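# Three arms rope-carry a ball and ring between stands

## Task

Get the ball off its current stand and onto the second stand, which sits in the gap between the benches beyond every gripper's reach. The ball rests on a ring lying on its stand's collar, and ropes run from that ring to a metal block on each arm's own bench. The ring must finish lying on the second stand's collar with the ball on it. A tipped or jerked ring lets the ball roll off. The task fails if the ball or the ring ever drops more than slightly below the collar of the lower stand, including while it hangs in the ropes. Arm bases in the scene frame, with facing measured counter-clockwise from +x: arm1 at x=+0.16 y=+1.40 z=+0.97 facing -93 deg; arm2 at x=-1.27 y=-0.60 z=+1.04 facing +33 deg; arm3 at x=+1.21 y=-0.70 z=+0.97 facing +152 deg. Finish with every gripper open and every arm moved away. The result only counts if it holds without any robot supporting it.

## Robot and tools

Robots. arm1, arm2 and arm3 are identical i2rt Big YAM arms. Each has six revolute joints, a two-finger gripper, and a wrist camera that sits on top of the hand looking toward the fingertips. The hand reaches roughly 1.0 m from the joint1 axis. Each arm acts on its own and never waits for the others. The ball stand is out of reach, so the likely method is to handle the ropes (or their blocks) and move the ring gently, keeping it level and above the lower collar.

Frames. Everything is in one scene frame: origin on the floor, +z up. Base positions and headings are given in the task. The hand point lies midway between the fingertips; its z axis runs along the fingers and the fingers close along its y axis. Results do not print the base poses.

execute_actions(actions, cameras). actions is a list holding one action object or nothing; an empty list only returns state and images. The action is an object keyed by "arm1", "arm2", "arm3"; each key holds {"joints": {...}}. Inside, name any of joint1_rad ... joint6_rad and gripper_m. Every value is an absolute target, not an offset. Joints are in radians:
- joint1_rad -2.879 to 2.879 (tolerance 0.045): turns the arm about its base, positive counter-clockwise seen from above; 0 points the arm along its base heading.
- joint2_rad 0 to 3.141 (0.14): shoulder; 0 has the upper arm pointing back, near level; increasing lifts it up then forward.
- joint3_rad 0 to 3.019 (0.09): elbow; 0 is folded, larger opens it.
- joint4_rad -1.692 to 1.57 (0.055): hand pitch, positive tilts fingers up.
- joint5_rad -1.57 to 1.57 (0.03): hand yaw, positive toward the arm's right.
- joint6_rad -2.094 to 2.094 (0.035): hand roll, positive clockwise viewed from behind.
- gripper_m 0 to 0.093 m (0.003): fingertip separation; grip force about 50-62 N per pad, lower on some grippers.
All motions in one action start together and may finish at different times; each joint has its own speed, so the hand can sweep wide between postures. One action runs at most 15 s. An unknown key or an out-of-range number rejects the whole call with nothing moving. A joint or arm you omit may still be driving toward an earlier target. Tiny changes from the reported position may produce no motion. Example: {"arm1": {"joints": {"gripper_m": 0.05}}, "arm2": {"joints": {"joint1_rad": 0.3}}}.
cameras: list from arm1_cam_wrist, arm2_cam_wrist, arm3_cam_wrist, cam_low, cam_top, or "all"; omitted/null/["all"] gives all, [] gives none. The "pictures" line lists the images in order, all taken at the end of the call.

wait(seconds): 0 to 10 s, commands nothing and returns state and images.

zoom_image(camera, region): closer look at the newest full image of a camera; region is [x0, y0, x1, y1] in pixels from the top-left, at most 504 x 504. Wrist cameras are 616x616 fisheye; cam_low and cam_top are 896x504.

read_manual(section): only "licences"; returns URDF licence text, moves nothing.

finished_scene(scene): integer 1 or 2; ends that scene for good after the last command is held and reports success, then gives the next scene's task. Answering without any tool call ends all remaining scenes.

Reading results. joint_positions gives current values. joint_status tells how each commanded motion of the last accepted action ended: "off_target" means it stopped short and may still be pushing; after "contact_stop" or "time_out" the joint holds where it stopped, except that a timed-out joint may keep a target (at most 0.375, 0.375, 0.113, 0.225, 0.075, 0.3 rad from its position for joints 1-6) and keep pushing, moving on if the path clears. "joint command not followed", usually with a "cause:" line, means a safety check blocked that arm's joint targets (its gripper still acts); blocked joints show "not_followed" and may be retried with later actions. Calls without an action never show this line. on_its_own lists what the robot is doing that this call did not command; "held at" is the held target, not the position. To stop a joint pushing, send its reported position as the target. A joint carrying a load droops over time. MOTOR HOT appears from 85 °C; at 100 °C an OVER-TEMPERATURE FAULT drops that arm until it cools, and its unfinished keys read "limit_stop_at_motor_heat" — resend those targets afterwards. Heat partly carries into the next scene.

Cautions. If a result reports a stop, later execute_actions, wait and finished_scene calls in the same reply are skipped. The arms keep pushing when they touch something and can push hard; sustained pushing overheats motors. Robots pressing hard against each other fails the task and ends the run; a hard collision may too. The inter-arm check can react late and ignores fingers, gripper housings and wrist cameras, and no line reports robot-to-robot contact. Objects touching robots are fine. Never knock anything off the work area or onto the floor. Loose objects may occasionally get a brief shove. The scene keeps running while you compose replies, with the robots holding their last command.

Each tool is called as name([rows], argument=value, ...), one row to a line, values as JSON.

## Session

execute_actions([
  {"arm1":{"joints":{"joint1_rad":0,"joint2_rad":1.656,"joint3_rad":1.509,"joint4_rad":-1.424,"joint5_rad":0,"joint6_rad":0,"gripper_m":0.093}},"arm2":{"joints":{"joint1_rad":0.0,"joint2_rad":1.656,"joint3_rad":1.509,"joint4_rad":-1.424,"joint5_rad":0,"joint6_rad":0,"gripper_m":0.093}},"arm3":{"joints":{"joint1_rad":0,"joint2_rad":1.656,"joint3_rad":1.509,"joint4_rad":-1.424,"joint5_rad":0,"joint6_rad":0,"gripper_m":0.093}}},
])

Scene clock: 1.73 s.
Motor temperatures (°C, as the motors report them): arm1=[27 29 29 27 27 28] | arm2=[25 28 27 26 28 26] | arm3=[27 28 29 24 26 27]
arm1.joint_positions: joint1_rad=+0.000 joint2_rad=+1.656 joint3_rad=+1.503 joint4_rad=-1.416 joint5_rad=-0.002 joint6_rad=-0.009 gripper_m=+0.093
arm1.joint_status: all done
arm1.hand: x=+0.1342 y=+0.9021 z=+1.1611 quat_wxyz=(-0.003, -0.719, -0.695, -0.005) (m; scene frame)
arm2.joint_positions: joint1_rad=+0.003 joint2_rad=+1.656 joint3_rad=+1.512 joint4_rad=-1.411 joint5_rad=-0.002 joint6_rad=-0.016 gripper_m=+0.093
arm2.joint_status: all done
arm2.hand: x=-0.8483 y=-0.3306 z=+1.2467 quat_wxyz=(-0.010, +0.291, -0.957, -0.002) (m; scene frame)
arm3.joint_positions: joint1_rad=-0.002 joint2_rad=+1.649 joint3_rad=+1.499 joint4_rad=-1.410 joint5_rad=-0.002 joint6_rad=-0.015 gripper_m=+0.093
arm3.joint_status: all done
arm3.hand: x=+0.7711 y=-0.4672 z=+1.1686 quat_wxyz=(-0.003, +0.973, -0.233, +0.000) (m; scene frame)
pictures: arm1_cam_wrist, arm2_cam_wrist, arm3_cam_wrist, cam_low, cam_top
Images, in order (width x height): arm1_cam_wrist 616x616, arm2_cam_wrist 616x616, arm3_cam_wrist 616x616, cam_low 896x504, cam_top 896x504.

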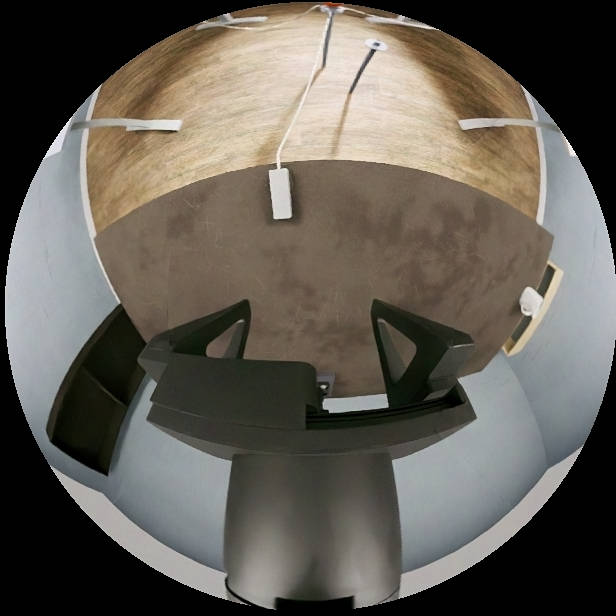

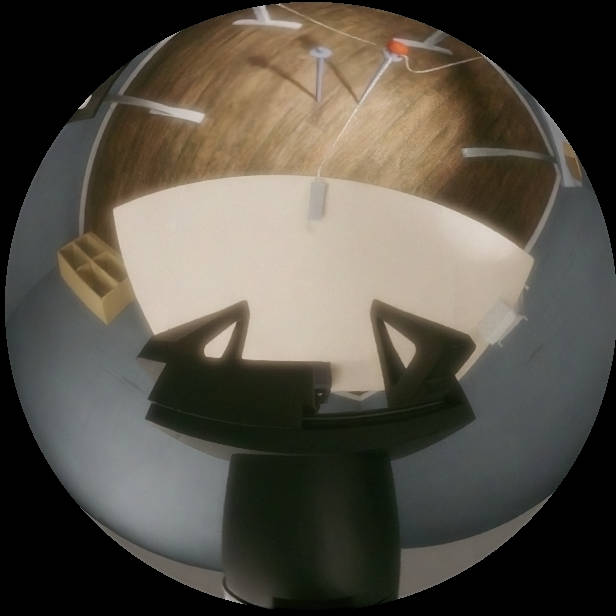

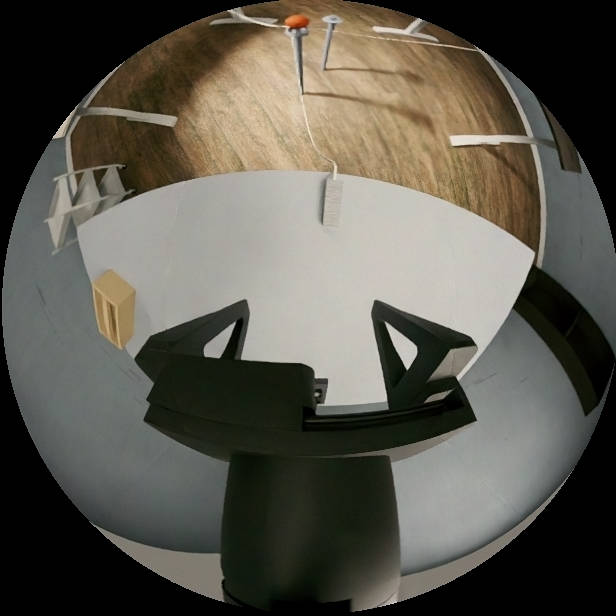

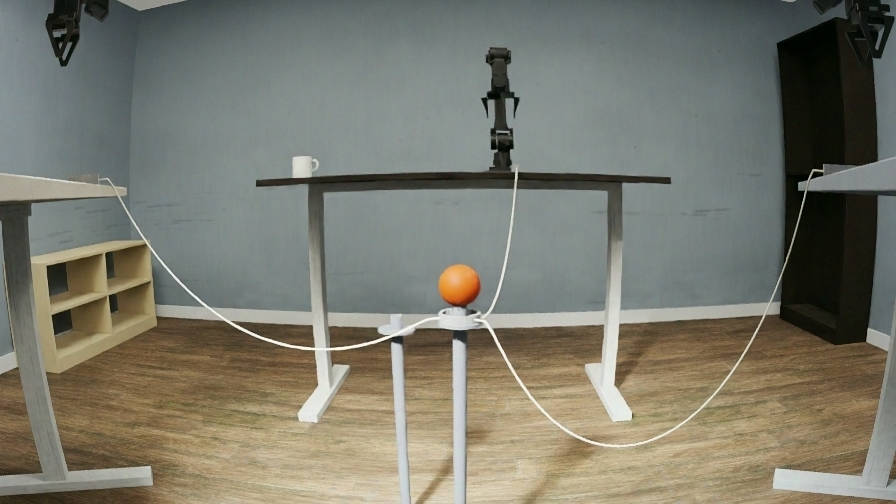

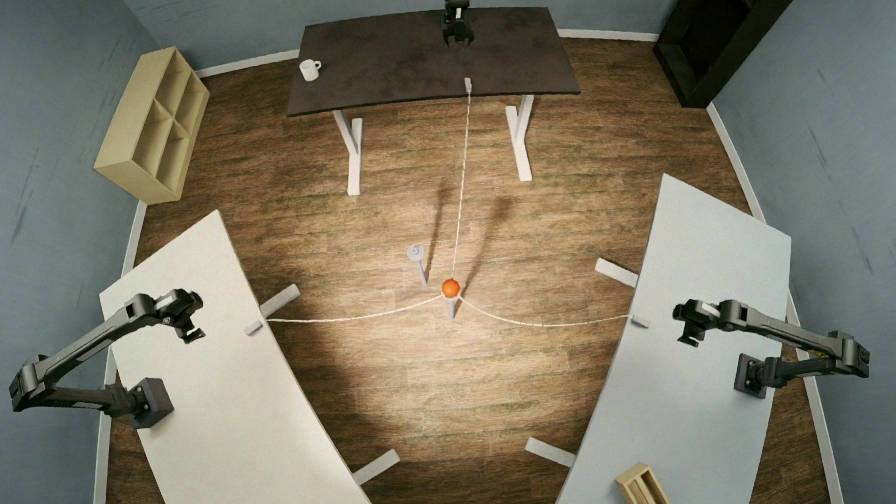

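execute_actions([
  {"arm1":{"joints":{"joint1_rad":0.09,"joint2_rad":2.0,"joint3_rad":1.56,"joint4_rad":-1.09,"joint6_rad":0.08}},"arm2":{"joints":{"joint1_rad":-0.03,"joint2_rad":2.11,"joint3_rad":1.485,"joint4_rad":-0.93}},"arm3":{"joints":{"joint1_rad":-0.062,"joint2_rad":1.99,"joint3_rad":1.49,"joint4_rad":-1.05,"joint6_rad":0.035}}},
], cameras=["arm1_cam_wrist","arm2_cam_wrist","arm3_cam_wrist"])

Scene clock: 4.77 s.
Motor temperatures (°C, as the motors report them): arm1=[27 29 30 27 27 28] | arm2=[25 29 27 26 28 26] | arm3=[27 28 30 24 26 27]
arm1.joint_positions: joint1_rad=+0.095 joint2_rad=+1.997 joint3_rad=+1.538 joint4_rad=-1.099 joint5_rad=-0.001 joint6_rad=+0.070 gripper_m=+0.093
arm1.joint_status: all done
arm1.hand: x=+0.1872 y=+0.8167 z=+0.9953 quat_wxyz=(-0.007, -0.714, -0.700, -0.001) (m; scene frame)
arm2.joint_positions: joint1_rad=-0.030 joint2_rad=+2.098 joint3_rad=+1.477 joint4_rad=-0.943 joint5_rad=-0.002 joint6_rad=-0.015 gripper_m=+0.093
arm2.joint_status: all done
arm2.hand: x=-0.7700 y=-0.3035 z=+1.0010 quat_wxyz=(-0.005, +0.275, -0.961, -0.001) (m; scene frame)
arm3.joint_positions: joint1_rad=-0.068 joint2_rad=+1.988 joint3_rad=+1.474 joint4_rad=-1.065 joint5_rad=-0.002 joint6_rad=+0.020 gripper_m=+0.093
arm3.joint_status: all done
arm3.hand: x=+0.7310 y=-0.4020 z=+0.9841 quat_wxyz=(-0.001, +0.959, -0.282, +0.009) (m; scene frame)
pictures: arm1_cam_wrist, arm2_cam_wrist, arm3_cam_wrist
Images, in order (width x height): arm1_cam_wrist 616x616, arm2_cam_wrist 616x616, arm3_cam_wrist 616x616.

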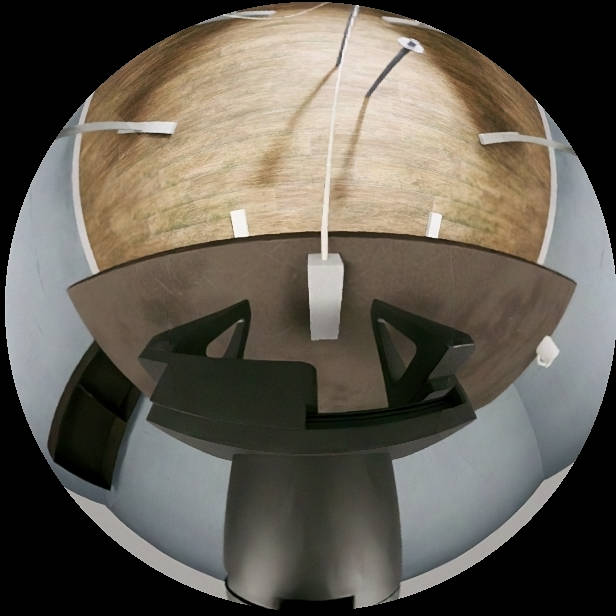

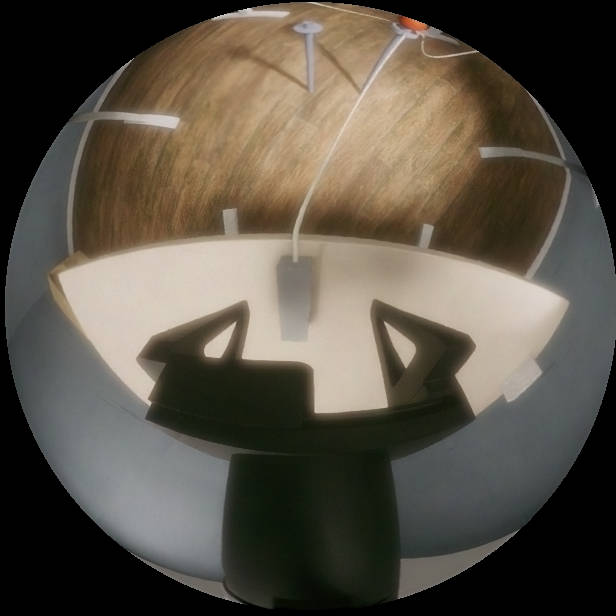

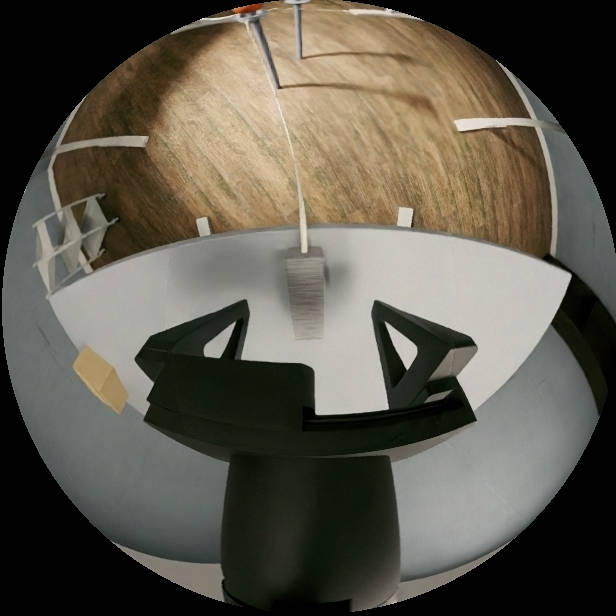

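execute_actions([
  {"arm1":{"joints":{"joint1_rad":0.065,"joint3_rad":1.462,"joint4_rad":-1.02}},"arm2":{"joints":{"joint1_rad":-0.005,"joint3_rad":1.385,"joint4_rad":-0.845}},"arm3":{"joints":{"joint2_rad":2.045,"joint4_rad":-0.995,"joint6_rad":-0.03}}},
], cameras=["arm1_cam_wrist","arm2_cam_wrist","arm3_cam_wrist"])

Scene clock: 7.03 s.
Motor temperatures (°C, as the motors report them): arm1=[27 29 30 27 27 28] | arm2=[25 29 27 26 28 26] | arm3=[27 28 31 24 26 27]
arm1.joint_positions: joint1_rad=+0.075 joint2_rad=+1.993 joint3_rad=+1.463 joint4_rad=-1.029 joint5_rad=-0.001 joint6_rad=+0.071 gripper_m=+0.093
arm1.joint_status: all done
arm1.hand: x=+0.1753 y=+0.8306 z=+0.9723 quat_wxyz=(-0.007, -0.721, -0.693, -0.001) (m; scene frame)
arm2.joint_positions: joint1_rad=-0.007 joint2_rad=+2.096 joint3_rad=+1.390 joint4_rad=-0.859 joint5_rad=-0.002 joint6_rad=-0.015 gripper_m=+0.093
arm2.joint_status: all done
arm2.hand: x=-0.7943 y=-0.3033 z=+0.9759 quat_wxyz=(-0.005, +0.286, -0.958, +0.000) (m; scene frame)
arm3.joint_positions: joint1_rad=-0.068 joint2_rad=+2.019 joint3_rad=+1.474 joint4_rad=-1.010 joint5_rad=-0.002 joint6_rad=-0.014 gripper_m=+0.093
arm3.joint_status: all done
arm3.hand: x=+0.7230 y=-0.3969 z=+0.9670 quat_wxyz=(-0.004, +0.964, -0.265, -0.003) (m; scene frame)
pictures: arm1_cam_wrist, arm2_cam_wrist, arm3_cam_wrist
Images, in order (width x height): arm1_cam_wrist 616x616, arm2_cam_wrist 616x616, arm3_cam_wrist 616x616.

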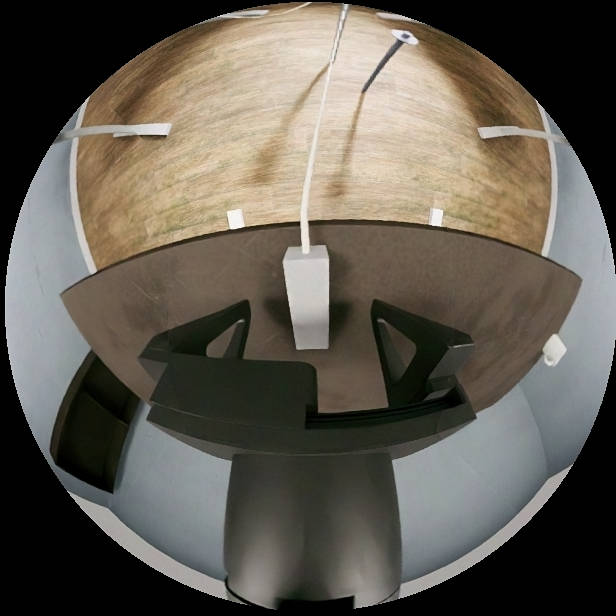

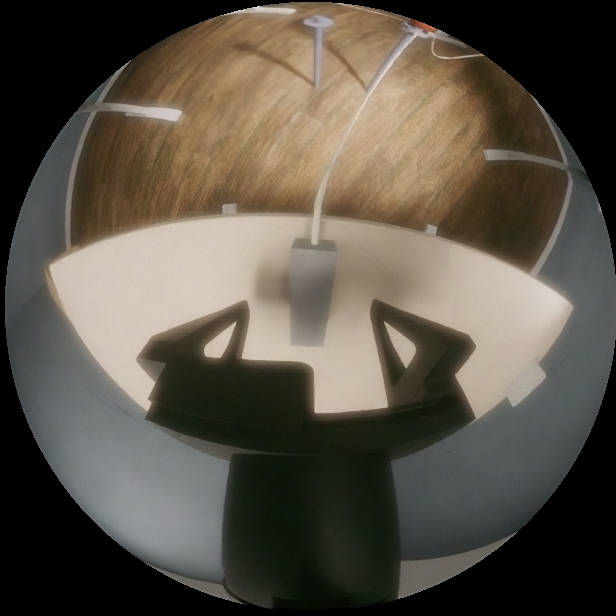

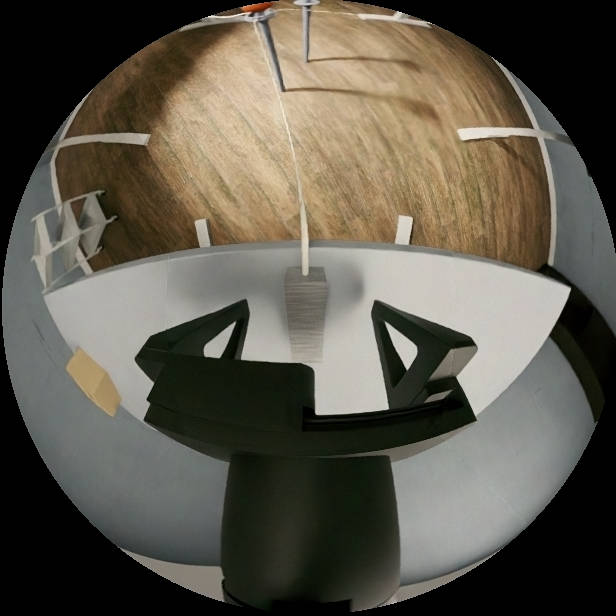

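execute_actions([
  {"arm1":{"joints":{"gripper_m":0}},"arm2":{"joints":{"gripper_m":0}},"arm3":{"joints":{"joint3_rad":1.448,"gripper_m":0}}},
], cameras=[])

execute_actions([
  {"arm1":{"joints":{"joint1_rad":0.02,"joint2_rad":1.935,"joint3_rad":1.82,"joint4_rad":-1.42,"joint6_rad":0.12}},"arm2":{"joints":{"joint1_rad":-0.393,"joint2_rad":1.783,"joint3_rad":1.323,"joint4_rad":-1.125,"joint6_rad":-0.39}},"arm3":{"joints":{"joint1_rad":0.40,"joint2_rad":1.52,"joint3_rad":1.18,"joint4_rad":-1.25,"joint6_rad":0.5}}},
], cameras=[])

wait(seconds=1.5)

Scene clock: 11.57 s.
Motor temperatures (°C, as the motors report them): arm1=[27 30 30 27 27 28] | arm2=[25 29 28 26 28 26] | arm3=[27 29 31 24 26 27]
arm1.joint_positions: joint1_rad=+0.075 joint2_rad=+1.993 joint3_rad=+1.463 joint4_rad=-1.028 joint5_rad=-0.001 joint6_rad=+0.072 gripper_m=+0.025
arm1.joint_status: gripper_m off_target (ended at +0.025, target +0.000)
arm1.hand: x=+0.1752 y=+0.8305 z=+0.9723 quat_wxyz=(-0.007, -0.722, -0.692, -0.001) (m; scene frame)
arm2.joint_positions: joint1_rad=-0.007 joint2_rad=+2.096 joint3_rad=+1.390 joint4_rad=-0.858 joint5_rad=-0.001 joint6_rad=-0.014 gripper_m=+0.024
arm2.joint_status: gripper_m off_target (ended at +0.024, target +0.000)
arm2.hand: x=-0.7942 y=-0.3034 z=+0.9759 quat_wxyz=(-0.005, +0.286, -0.958, +0.000) (m; scene frame)
arm3.joint_positions: joint1_rad=-0.068 joint2_rad=+2.019 joint3_rad=+1.454 joint4_rad=-1.006 joint5_rad=-0.002 joint6_rad=-0.015 gripper_m=+0.024
arm3.joint_status: gripper_m off_target (ended at +0.024, target +0.000); the others done
arm3.hand: x=+0.7297 y=-0.4013 z=+0.9606 quat_wxyz=(-0.002, +0.964, -0.265, +0.005) (m; scene frame)
pictures: none
No camera images: the call's "cameras" was empty. Leave "cameras" out to get every camera's image.

Scene clock: 13.10 s.
Motor temperatures (°C, as the motors report them): arm1=[27 30 31 27 27 28] | arm2=[25 29 28 26 28 26] | arm3=[27 29 31 24 26 27]
arm1.joint_positions: joint1_rad=+0.021 joint2_rad=+1.919 joint3_rad=+1.781 joint4_rad=-1.412 joint5_rad=-0.001 joint6_rad=+0.111 gripper_m=+0.025
arm1.joint_status: all done
arm1.hand: x=+0.1425 y=+0.8033 z=+1.1279 quat_wxyz=(-0.009, -0.753, -0.658, +0.002) (m; scene frame)
arm2.joint_positions: joint1_rad=-0.387 joint2_rad=+1.779 joint3_rad=+1.317 joint4_rad=-1.112 joint5_rad=+0.001 joint6_rad=-0.374 gripper_m=+0.024
arm2.joint_status: all done
arm2.hand: x=-0.7714 y=-0.5117 z=+1.1165 quat_wxyz=(+0.000, +0.276, -0.961, +0.002) (m; scene frame)
arm3.joint_positions: joint1_rad=+0.402 joint2_rad=+1.510 joint3_rad=+1.175 joint4_rad=-1.237 joint5_rad=-0.002 joint6_rad=+0.484 gripper_m=+0.024
arm3.joint_status: all done
arm3.hand: x=+0.7879 y=-0.6653 z=+1.1096 quat_wxyz=(-0.002, +0.960, -0.279, +0.006) (m; scene frame)
pictures: none
No camera images: the call's "cameras" was empty. Leave "cameras" out to get every camera's image.

Scene clock: 14.60 s.
Motor temperatures (°C, as the motors report them): arm1=[27 30 31 27 27 28] | arm2=[25 30 28 26 28 26] | arm3=[27 29 31 24 26 27]
arm1.joint_positions: joint1_rad=+0.021 joint2_rad=+1.919 joint3_rad=+1.781 joint4_rad=-1.412 joint5_rad=-0.001 joint6_rad=+0.111 gripper_m=+0.025
arm1.joint_status: all done
arm1.hand: x=+0.1425 y=+0.8033 z=+1.1279 quat_wxyz=(-0.009, -0.753, -0.658, +0.002) (m; scene frame)
arm2.joint_positions: joint1_rad=-0.387 joint2_rad=+1.779 joint3_rad=+1.317 joint4_rad=-1.112 joint5_rad=+0.001 joint6_rad=-0.374 gripper_m=+0.024
arm2.joint_status: all done
arm2.hand: x=-0.7714 y=-0.5117 z=+1.1165 quat_wxyz=(+0.000, +0.276, -0.961, +0.002) (m; scene frame)
arm3.joint_positions: joint1_rad=+0.402 joint2_rad=+1.510 joint3_rad=+1.175 joint4_rad=-1.237 joint5_rad=-0.002 joint6_rad=+0.484 gripper_m=+0.024
arm3.joint_status: all done
arm3.hand: x=+0.7879 y=-0.6653 z=+1.1096 quat_wxyz=(-0.002, +0.960, -0.279, +0.006) (m; scene frame)
wait: 1.50 s; at rest by 0.27 s
pictures: arm1_cam_wrist, arm2_cam_wrist, arm3_cam_wrist, cam_low, cam_top
Images, in order (width x height): arm1_cam_wrist 616x616, arm2_cam_wrist 616x616, arm3_cam_wrist 616x616, cam_low 896x504, cam_top 896x504.

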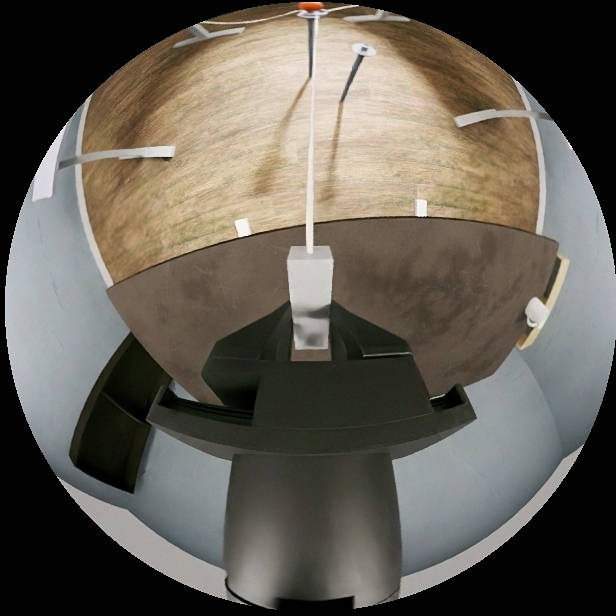

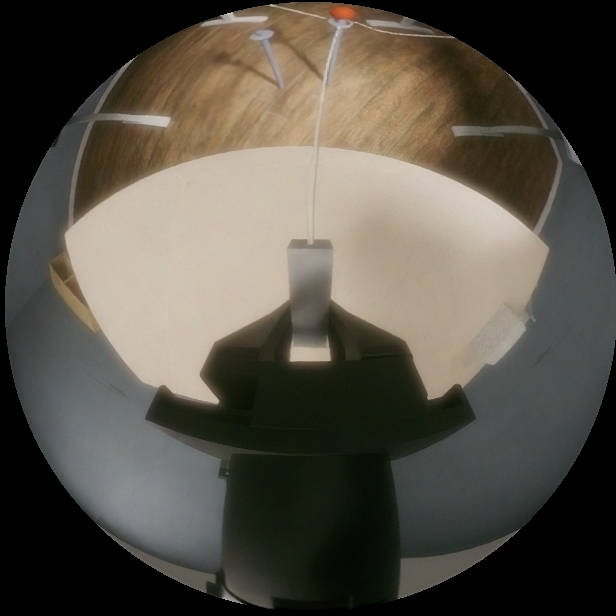

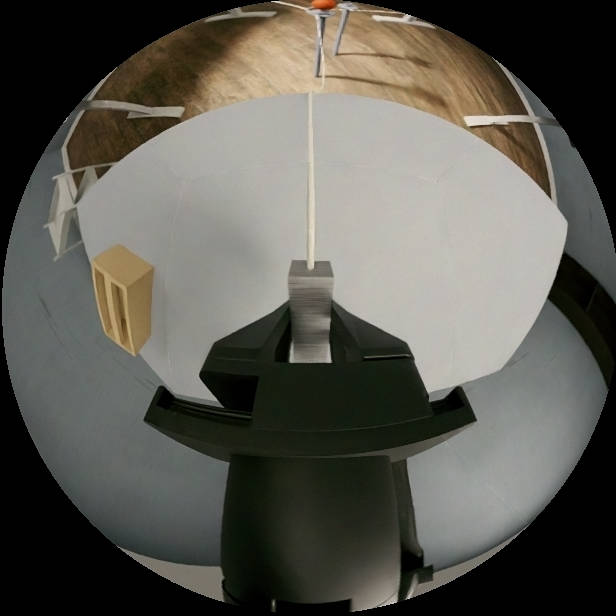

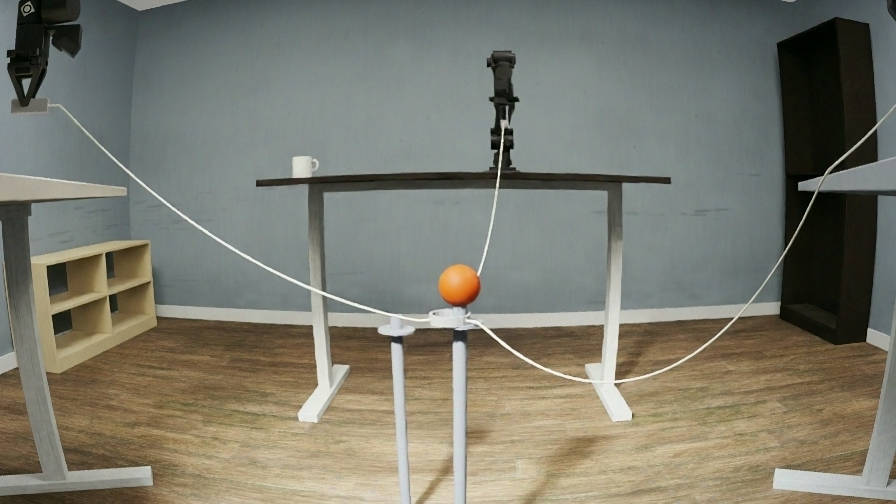

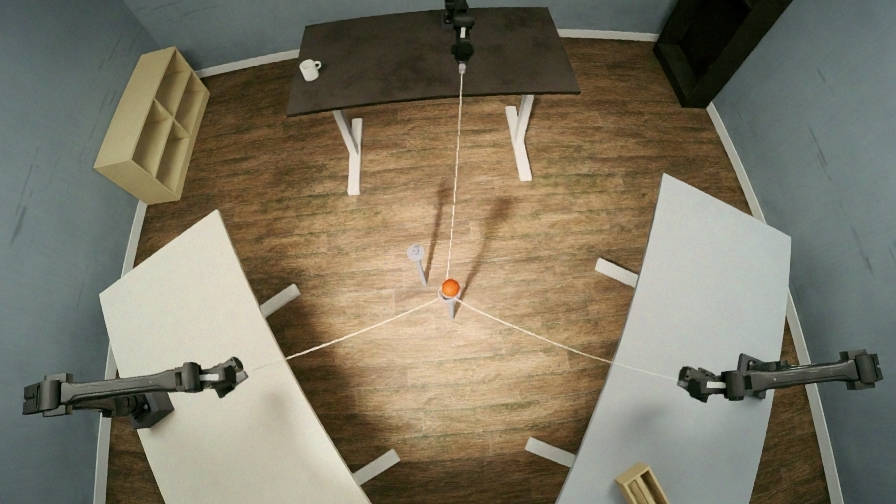

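execute_actions([
  {"arm1":{"joints":{"joint3_rad":2.10,"joint4_rad":-1.37}},"arm2":{"joints":{"joint2_rad":1.715,"joint3_rad":1.44}},"arm3":{"joints":{"joint1_rad":0.43,"joint2_rad":1.18}}},
], cameras=[])

wait(seconds=1.5)

Scene clock: 18.83 s.
Motor temperatures (°C, as the motors report them): arm1=[27 30 32 27 27 28] | arm2=[25 30 29 26 28 26] | arm3=[27 29 32 24 26 27]
arm1.joint_positions: joint1_rad=+0.021 joint2_rad=+1.928 joint3_rad=+2.053 joint4_rad=-1.376 joint5_rad=-0.001 joint6_rad=+0.111 gripper_m=+0.025
arm1.joint_status: all done
arm1.hand: x=+0.1398 y=+0.7269 z=+1.2384 quat_wxyz=(-0.119, -0.744, -0.649, +0.103) (m; scene frame)
arm2.joint_positions: joint1_rad=-0.387 joint2_rad=+1.711 joint3_rad=+1.396 joint4_rad=-1.116 joint5_rad=+0.001 joint6_rad=-0.374 gripper_m=+0.024
arm2.joint_status: all done
arm2.hand: x=-0.7402 y=-0.5057 z=+1.1802 quat_wxyz=(-0.072, +0.275, -0.959, +0.008) (m; scene frame)
arm3.joint_positions: joint1_rad=+0.428 joint2_rad=+1.178 joint3_rad=+1.168 joint4_rad=-1.239 joint5_rad=-0.002 joint6_rad=+0.485 gripper_m=+0.024
arm3.joint_status: all done
arm3.hand: x=+0.8129 y=-0.6784 z=+1.2380 quat_wxyz=(+0.032, +0.952, -0.263, -0.152) (m; scene frame)
pictures: none
No camera images: the call's "cameras" was empty. Leave "cameras" out to get every camera's image.

Scene clock: 20.33 s.
Motor temperatures (°C, as the motors report them): arm1=[27 31 33 27 27 28] | arm2=[25 30 29 26 28 26] | arm3=[27 29 32 24 26 27]
arm1.joint_positions: joint1_rad=+0.021 joint2_rad=+1.928 joint3_rad=+2.053 joint4_rad=-1.376 joint5_rad=-0.001 joint6_rad=+0.111 gripper_m=+0.025
arm1.joint_status: all done
arm1.hand: x=+0.1398 y=+0.7269 z=+1.2384 quat_wxyz=(-0.119, -0.744, -0.649, +0.103) (m; scene frame)
arm2.joint_positions: joint1_rad=-0.387 joint2_rad=+1.711 joint3_rad=+1.396 joint4_rad=-1.116 joint5_rad=+0.001 joint6_rad=-0.374 gripper_m=+0.024
arm2.joint_status: all done
arm2.hand: x=-0.7402 y=-0.5057 z=+1.1802 quat_wxyz=(-0.072, +0.275, -0.959, +0.008) (m; scene frame)
arm3.joint_positions: joint1_rad=+0.428 joint2_rad=+1.178 joint3_rad=+1.168 joint4_rad=-1.239 joint5_rad=-0.002 joint6_rad=+0.485 gripper_m=+0.024
arm3.joint_status: all done
arm3.hand: x=+0.8129 y=-0.6784 z=+1.2380 quat_wxyz=(+0.032, +0.952, -0.263, -0.152) (m; scene frame)
wait: 1.50 s; at rest by 0.27 s
pictures: arm1_cam_wrist, arm2_cam_wrist, arm3_cam_wrist, cam_low, cam_top
Images, in order (width x height): arm1_cam_wrist 616x616, arm2_cam_wrist 616x616, arm3_cam_wrist 616x616, cam_low 896x504, cam_top 896x504.

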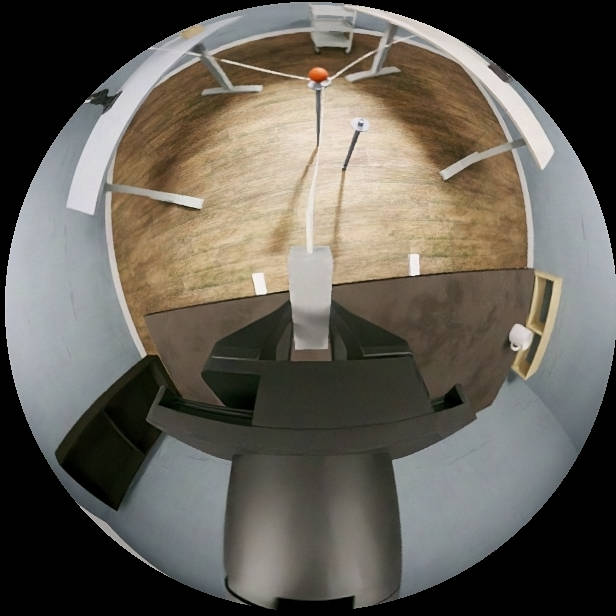

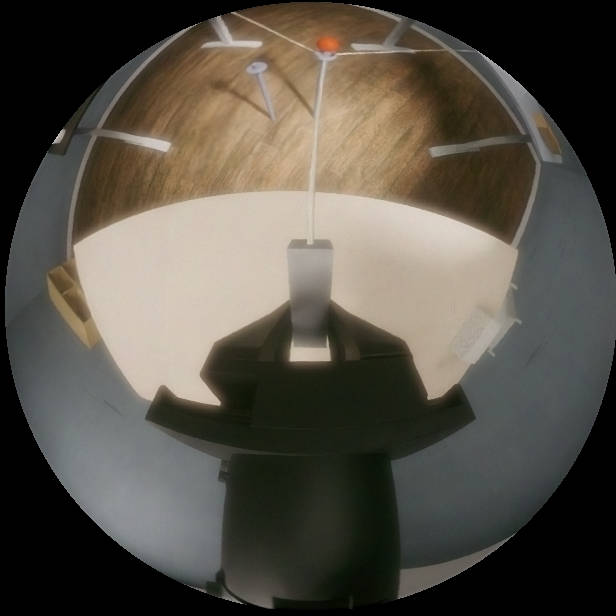

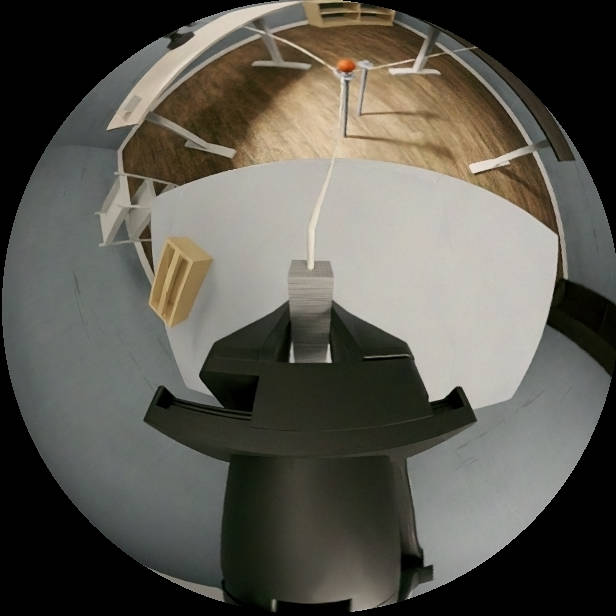

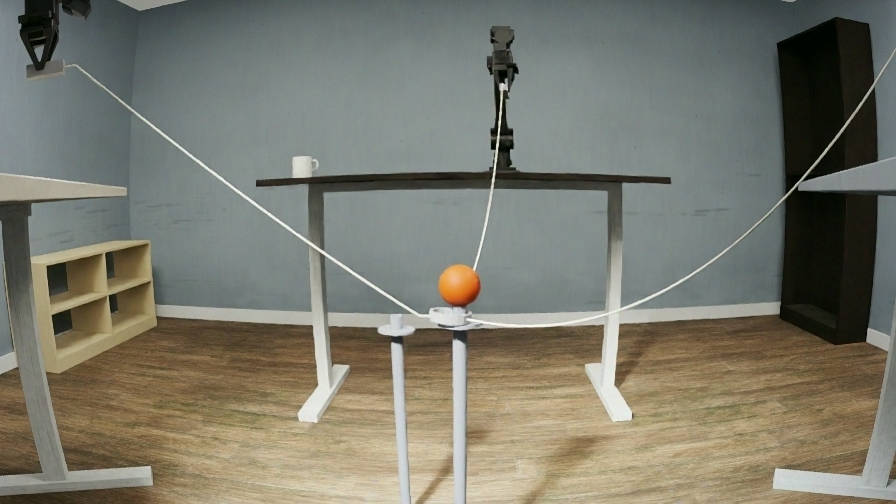

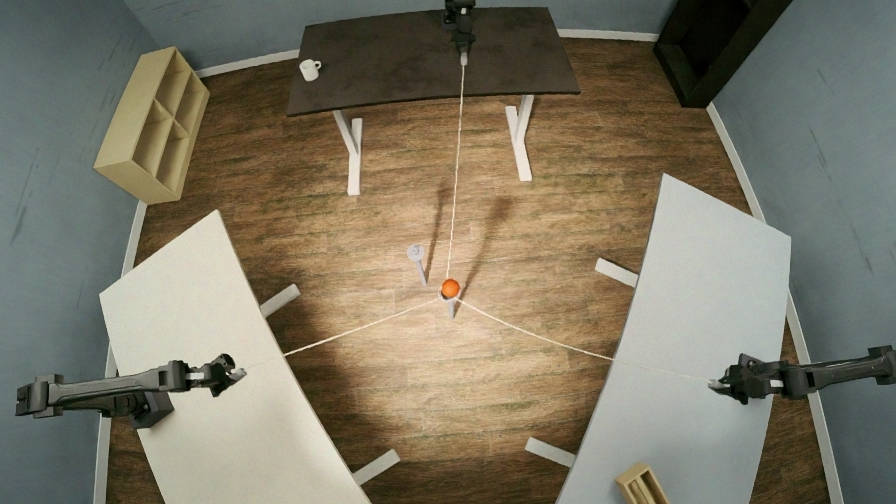

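execute_actions([
  {"arm1":{"joints":{"joint4_rad":-1.46}},"arm2":{"joints":{"joint2_rad":1.78}},"arm3":{"joints":{"joint1_rad":0.508,"joint2_rad":1.095,"joint4_rad":-1.335,"joint6_rad":0.65}}},
], cameras=["cam_low","cam_top"])

zoom_image(camera="cam_top", region=[380, 215, 500, 335])

zoom_image(camera="cam_low", region=[360, 220, 520, 350])

Scene clock: 23.20 s.
Motor temperatures (°C, as the motors report them): arm1=[27 31 33 27 27 28] | arm2=[25 30 30 26 28 26] | arm3=[27 29 33 24 26 27]
arm1.joint_positions: joint1_rad=+0.021 joint2_rad=+1.928 joint3_rad=+2.053 joint4_rad=-1.453 joint5_rad=-0.001 joint6_rad=+0.111 gripper_m=+0.025
arm1.joint_status: all done
arm1.hand: x=+0.1403 y=+0.7452 z=+1.2332 quat_wxyz=(-0.091, -0.748, -0.653, +0.077) (m; scene frame)
arm2.joint_positions: joint1_rad=-0.387 joint2_rad=+1.782 joint3_rad=+1.396 joint4_rad=-1.116 joint5_rad=+0.001 joint6_rad=-0.374 gripper_m=+0.024
arm2.joint_status: all done
arm2.hand: x=-0.7410 y=-0.5060 z=+1.1437 quat_wxyz=(-0.037, +0.276, -0.960, +0.005) (m; scene frame)
arm3.joint_positions: joint1_rad=+0.512 joint2_rad=+1.091 joint3_rad=+1.168 joint4_rad=-1.322 joint5_rad=-0.001 joint6_rad=+0.634 gripper_m=+0.024
arm3.joint_status: all done
arm3.hand: x=+0.8449 y=-0.7109 z=+1.2633 quat_wxyz=(+0.050, +0.943, -0.294, -0.148) (m; scene frame)
pictures: cam_low, cam_top
Images, in order (width x height): cam_low 896x504, cam_top 896x504.

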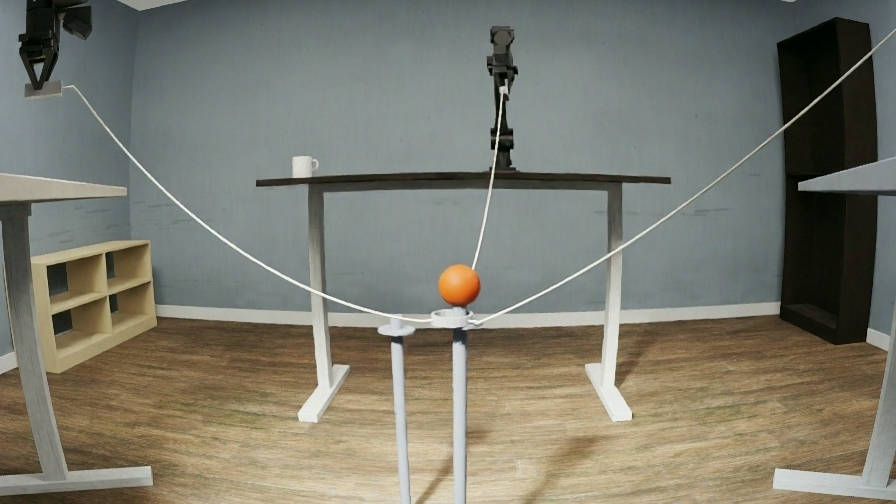

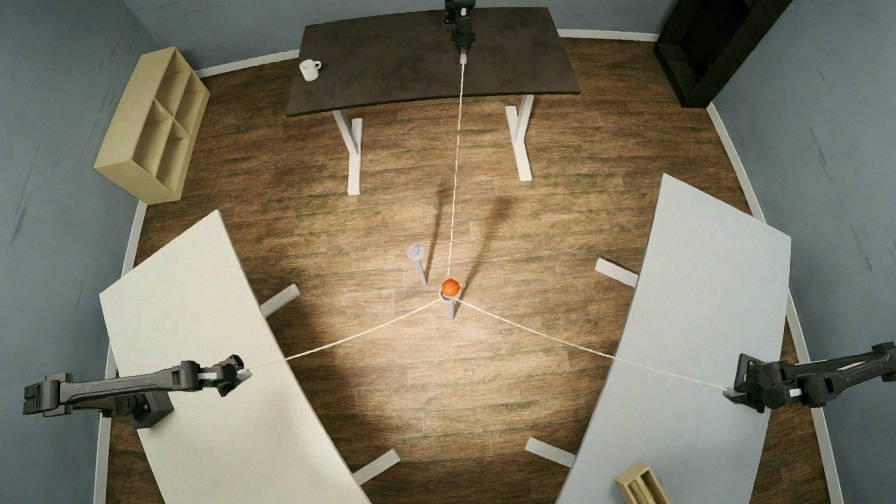

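Region (380, 215, 500, 335) of cam_top's 896x504 image, scaled by 4.200, with more detail than that image has.

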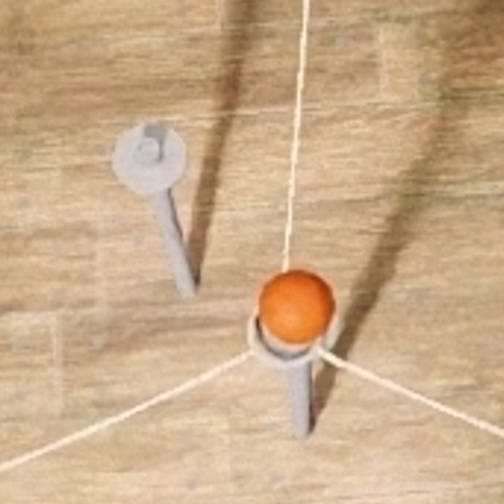

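Region (360, 220, 520, 350) of cam_low's 896x504 image, scaled by 3.150, with more detail than that image has; it fills the top 410 rows of this view, and the rest is white.

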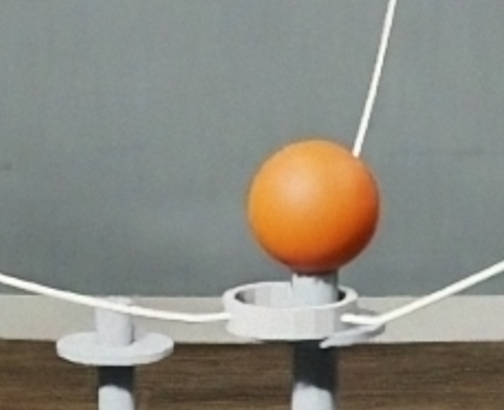

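execute_actions([
  {"arm1":{"joints":{"joint4_rad":-1.55}},"arm3":{"joints":{"joint4_rad":-1.475}}},
], cameras=["cam_low","cam_top"])

zoom_image(camera="cam_top", region=[380, 215, 500, 335])

zoom_image(camera="cam_low", region=[360, 220, 520, 350])

Scene clock: 25.10 s.
Motor temperatures (°C, as the motors report them): arm1=[27 31 34 27 27 28] | arm2=[25 30 30 26 28 26] | arm3=[27 29 33 24 26 27]
arm1.joint_positions: joint1_rad=+0.021 joint2_rad=+1.928 joint3_rad=+2.053 joint4_rad=-1.543 joint5_rad=-0.001 joint6_rad=+0.111 gripper_m=+0.025
arm1.joint_status: all done
arm1.hand: x=+0.1408 y=+0.7667 z=+1.2290 quat_wxyz=(-0.058, -0.751, -0.656, +0.047) (m; scene frame)
arm2.joint_positions: joint1_rad=-0.387 joint2_rad=+1.782 joint3_rad=+1.396 joint4_rad=-1.116 joint5_rad=+0.001 joint6_rad=-0.374 gripper_m=+0.024
arm2.joint_status: not commanded
arm2.hand: x=-0.7410 y=-0.5060 z=+1.1437 quat_wxyz=(-0.037, +0.276, -0.960, +0.005) (m; scene frame)
arm3.joint_positions: joint1_rad=+0.512 joint2_rad=+1.091 joint3_rad=+1.168 joint4_rad=-1.461 joint5_rad=-0.001 joint6_rad=+0.635 gripper_m=+0.024
arm3.joint_status: all done
arm3.hand: x=+0.8780 y=-0.7099 z=+1.2550 quat_wxyz=(+0.028, +0.951, -0.297, -0.083) (m; scene frame)
pictures: cam_low, cam_top
Images, in order (width x height): cam_low 896x504, cam_top 896x504.

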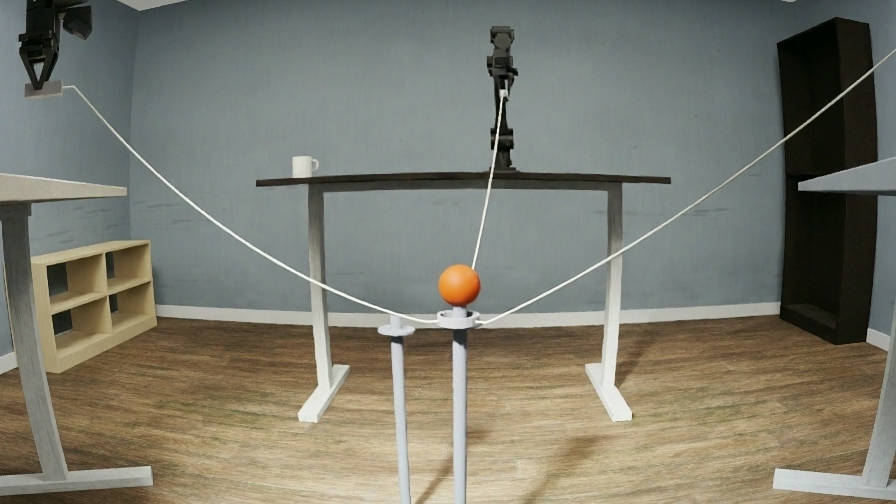

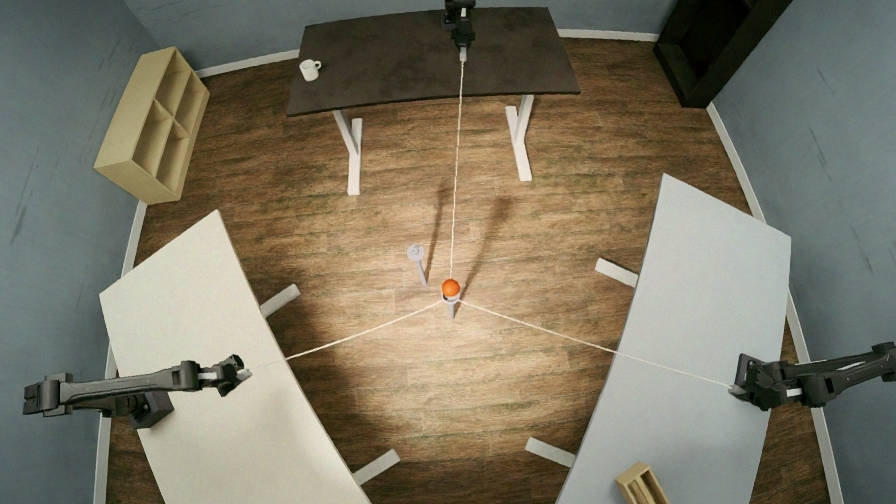

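Region (380, 215, 500, 335) of cam_top's 896x504 image, scaled by 4.200, with more detail than that image has.

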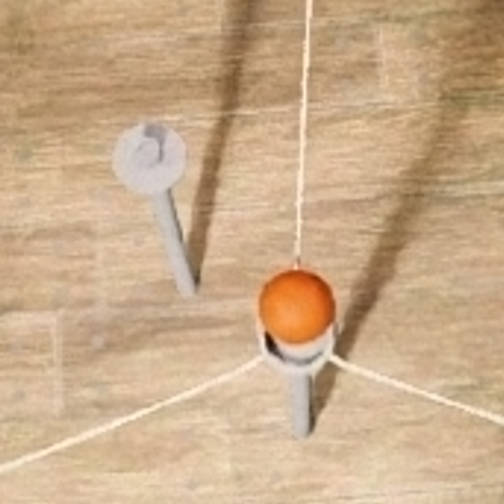

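Region (360, 220, 520, 350) of cam_low's 896x504 image, scaled by 3.150, with more detail than that image has; it fills the top 410 rows of this view, and the rest is white.

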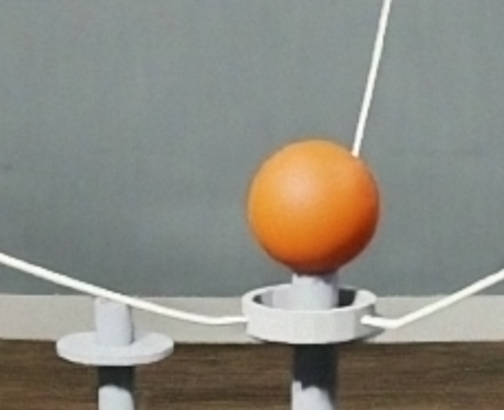

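execute_actions([
  {"arm1":{"joints":{"joint2_rad":1.88}},"arm2":{"joints":{"joint2_rad":1.725}},"arm3":{"joints":{"joint2_rad":1.025}}},
], cameras=["cam_low","cam_top"])

zoom_image(camera="cam_top", region=[380, 215, 500, 335])

zoom_image(camera="cam_low", region=[360, 220, 520, 350])

Scene clock: 27.27 s.
Motor temperatures (°C, as the motors report them): arm1=[27 31 34 27 27 28] | arm2=[25 30 30 26 28 26] | arm3=[27 29 33 24 26 27]
arm1.joint_positions: joint1_rad=+0.021 joint2_rad=+1.896 joint3_rad=+2.053 joint4_rad=-1.543 joint5_rad=-0.001 joint6_rad=+0.111 gripper_m=+0.025
arm1.joint_status: all done
arm1.hand: x=+0.1408 y=+0.7713 z=+1.2484 quat_wxyz=(-0.070, -0.750, -0.655, +0.058) (m; scene frame)
arm2.joint_positions: joint1_rad=-0.387 joint2_rad=+1.726 joint3_rad=+1.396 joint4_rad=-1.116 joint5_rad=+0.001 joint6_rad=-0.374 gripper_m=+0.024
arm2.joint_status: all done
arm2.hand: x=-0.7401 y=-0.5057 z=+1.1727 quat_wxyz=(-0.065, +0.275, -0.959, +0.008) (m; scene frame)
arm3.joint_positions: joint1_rad=+0.512 joint2_rad=+1.030 joint3_rad=+1.168 joint4_rad=-1.461 joint5_rad=-0.001 joint6_rad=+0.635 gripper_m=+0.024
arm3.joint_status: all done
arm3.hand: x=+0.8878 y=-0.7097 z=+1.2738 quat_wxyz=(+0.038, +0.948, -0.296, -0.112) (m; scene frame)
pictures: cam_low, cam_top
Images, in order (width x height): cam_low 896x504, cam_top 896x504.

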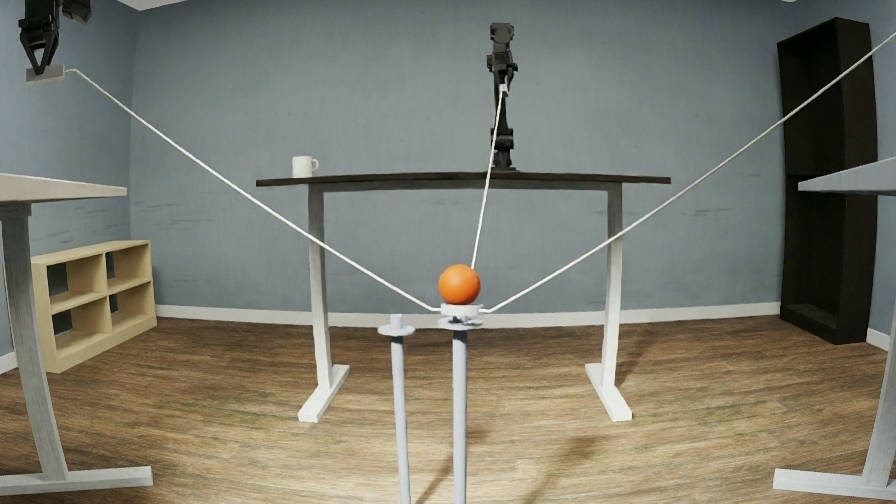

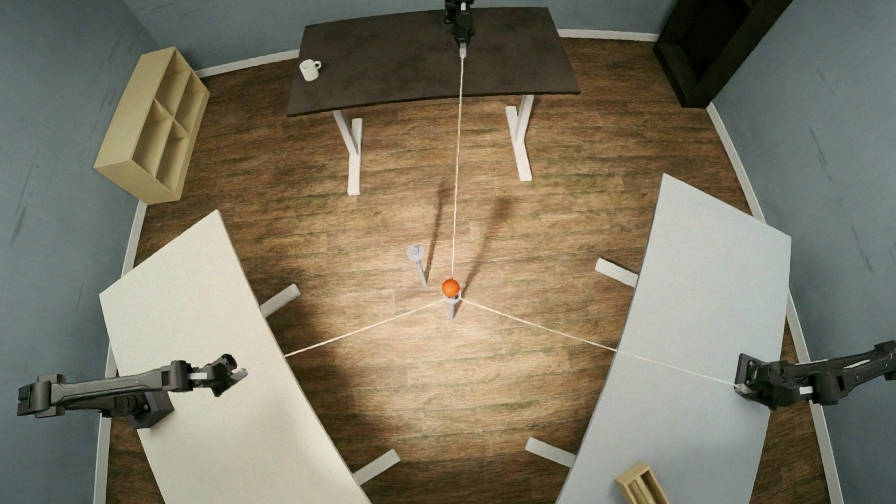

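Region (380, 215, 500, 335) of cam_top's 896x504 image, scaled by 4.200, with more detail than that image has.

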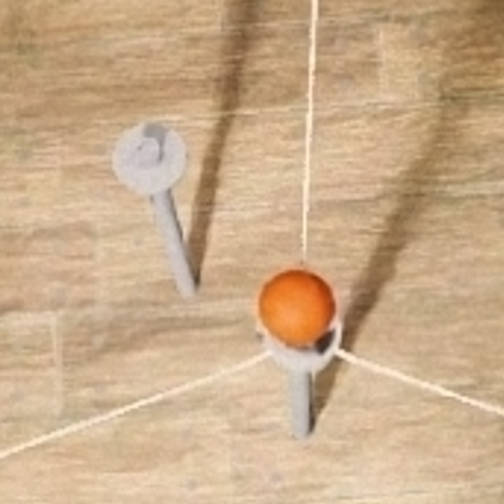

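Region (360, 220, 520, 350) of cam_low's 896x504 image, scaled by 3.150, with more detail than that image has; it fills the top 410 rows of this view, and the rest is white.

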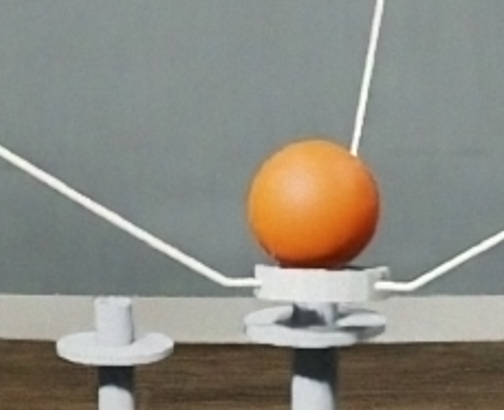

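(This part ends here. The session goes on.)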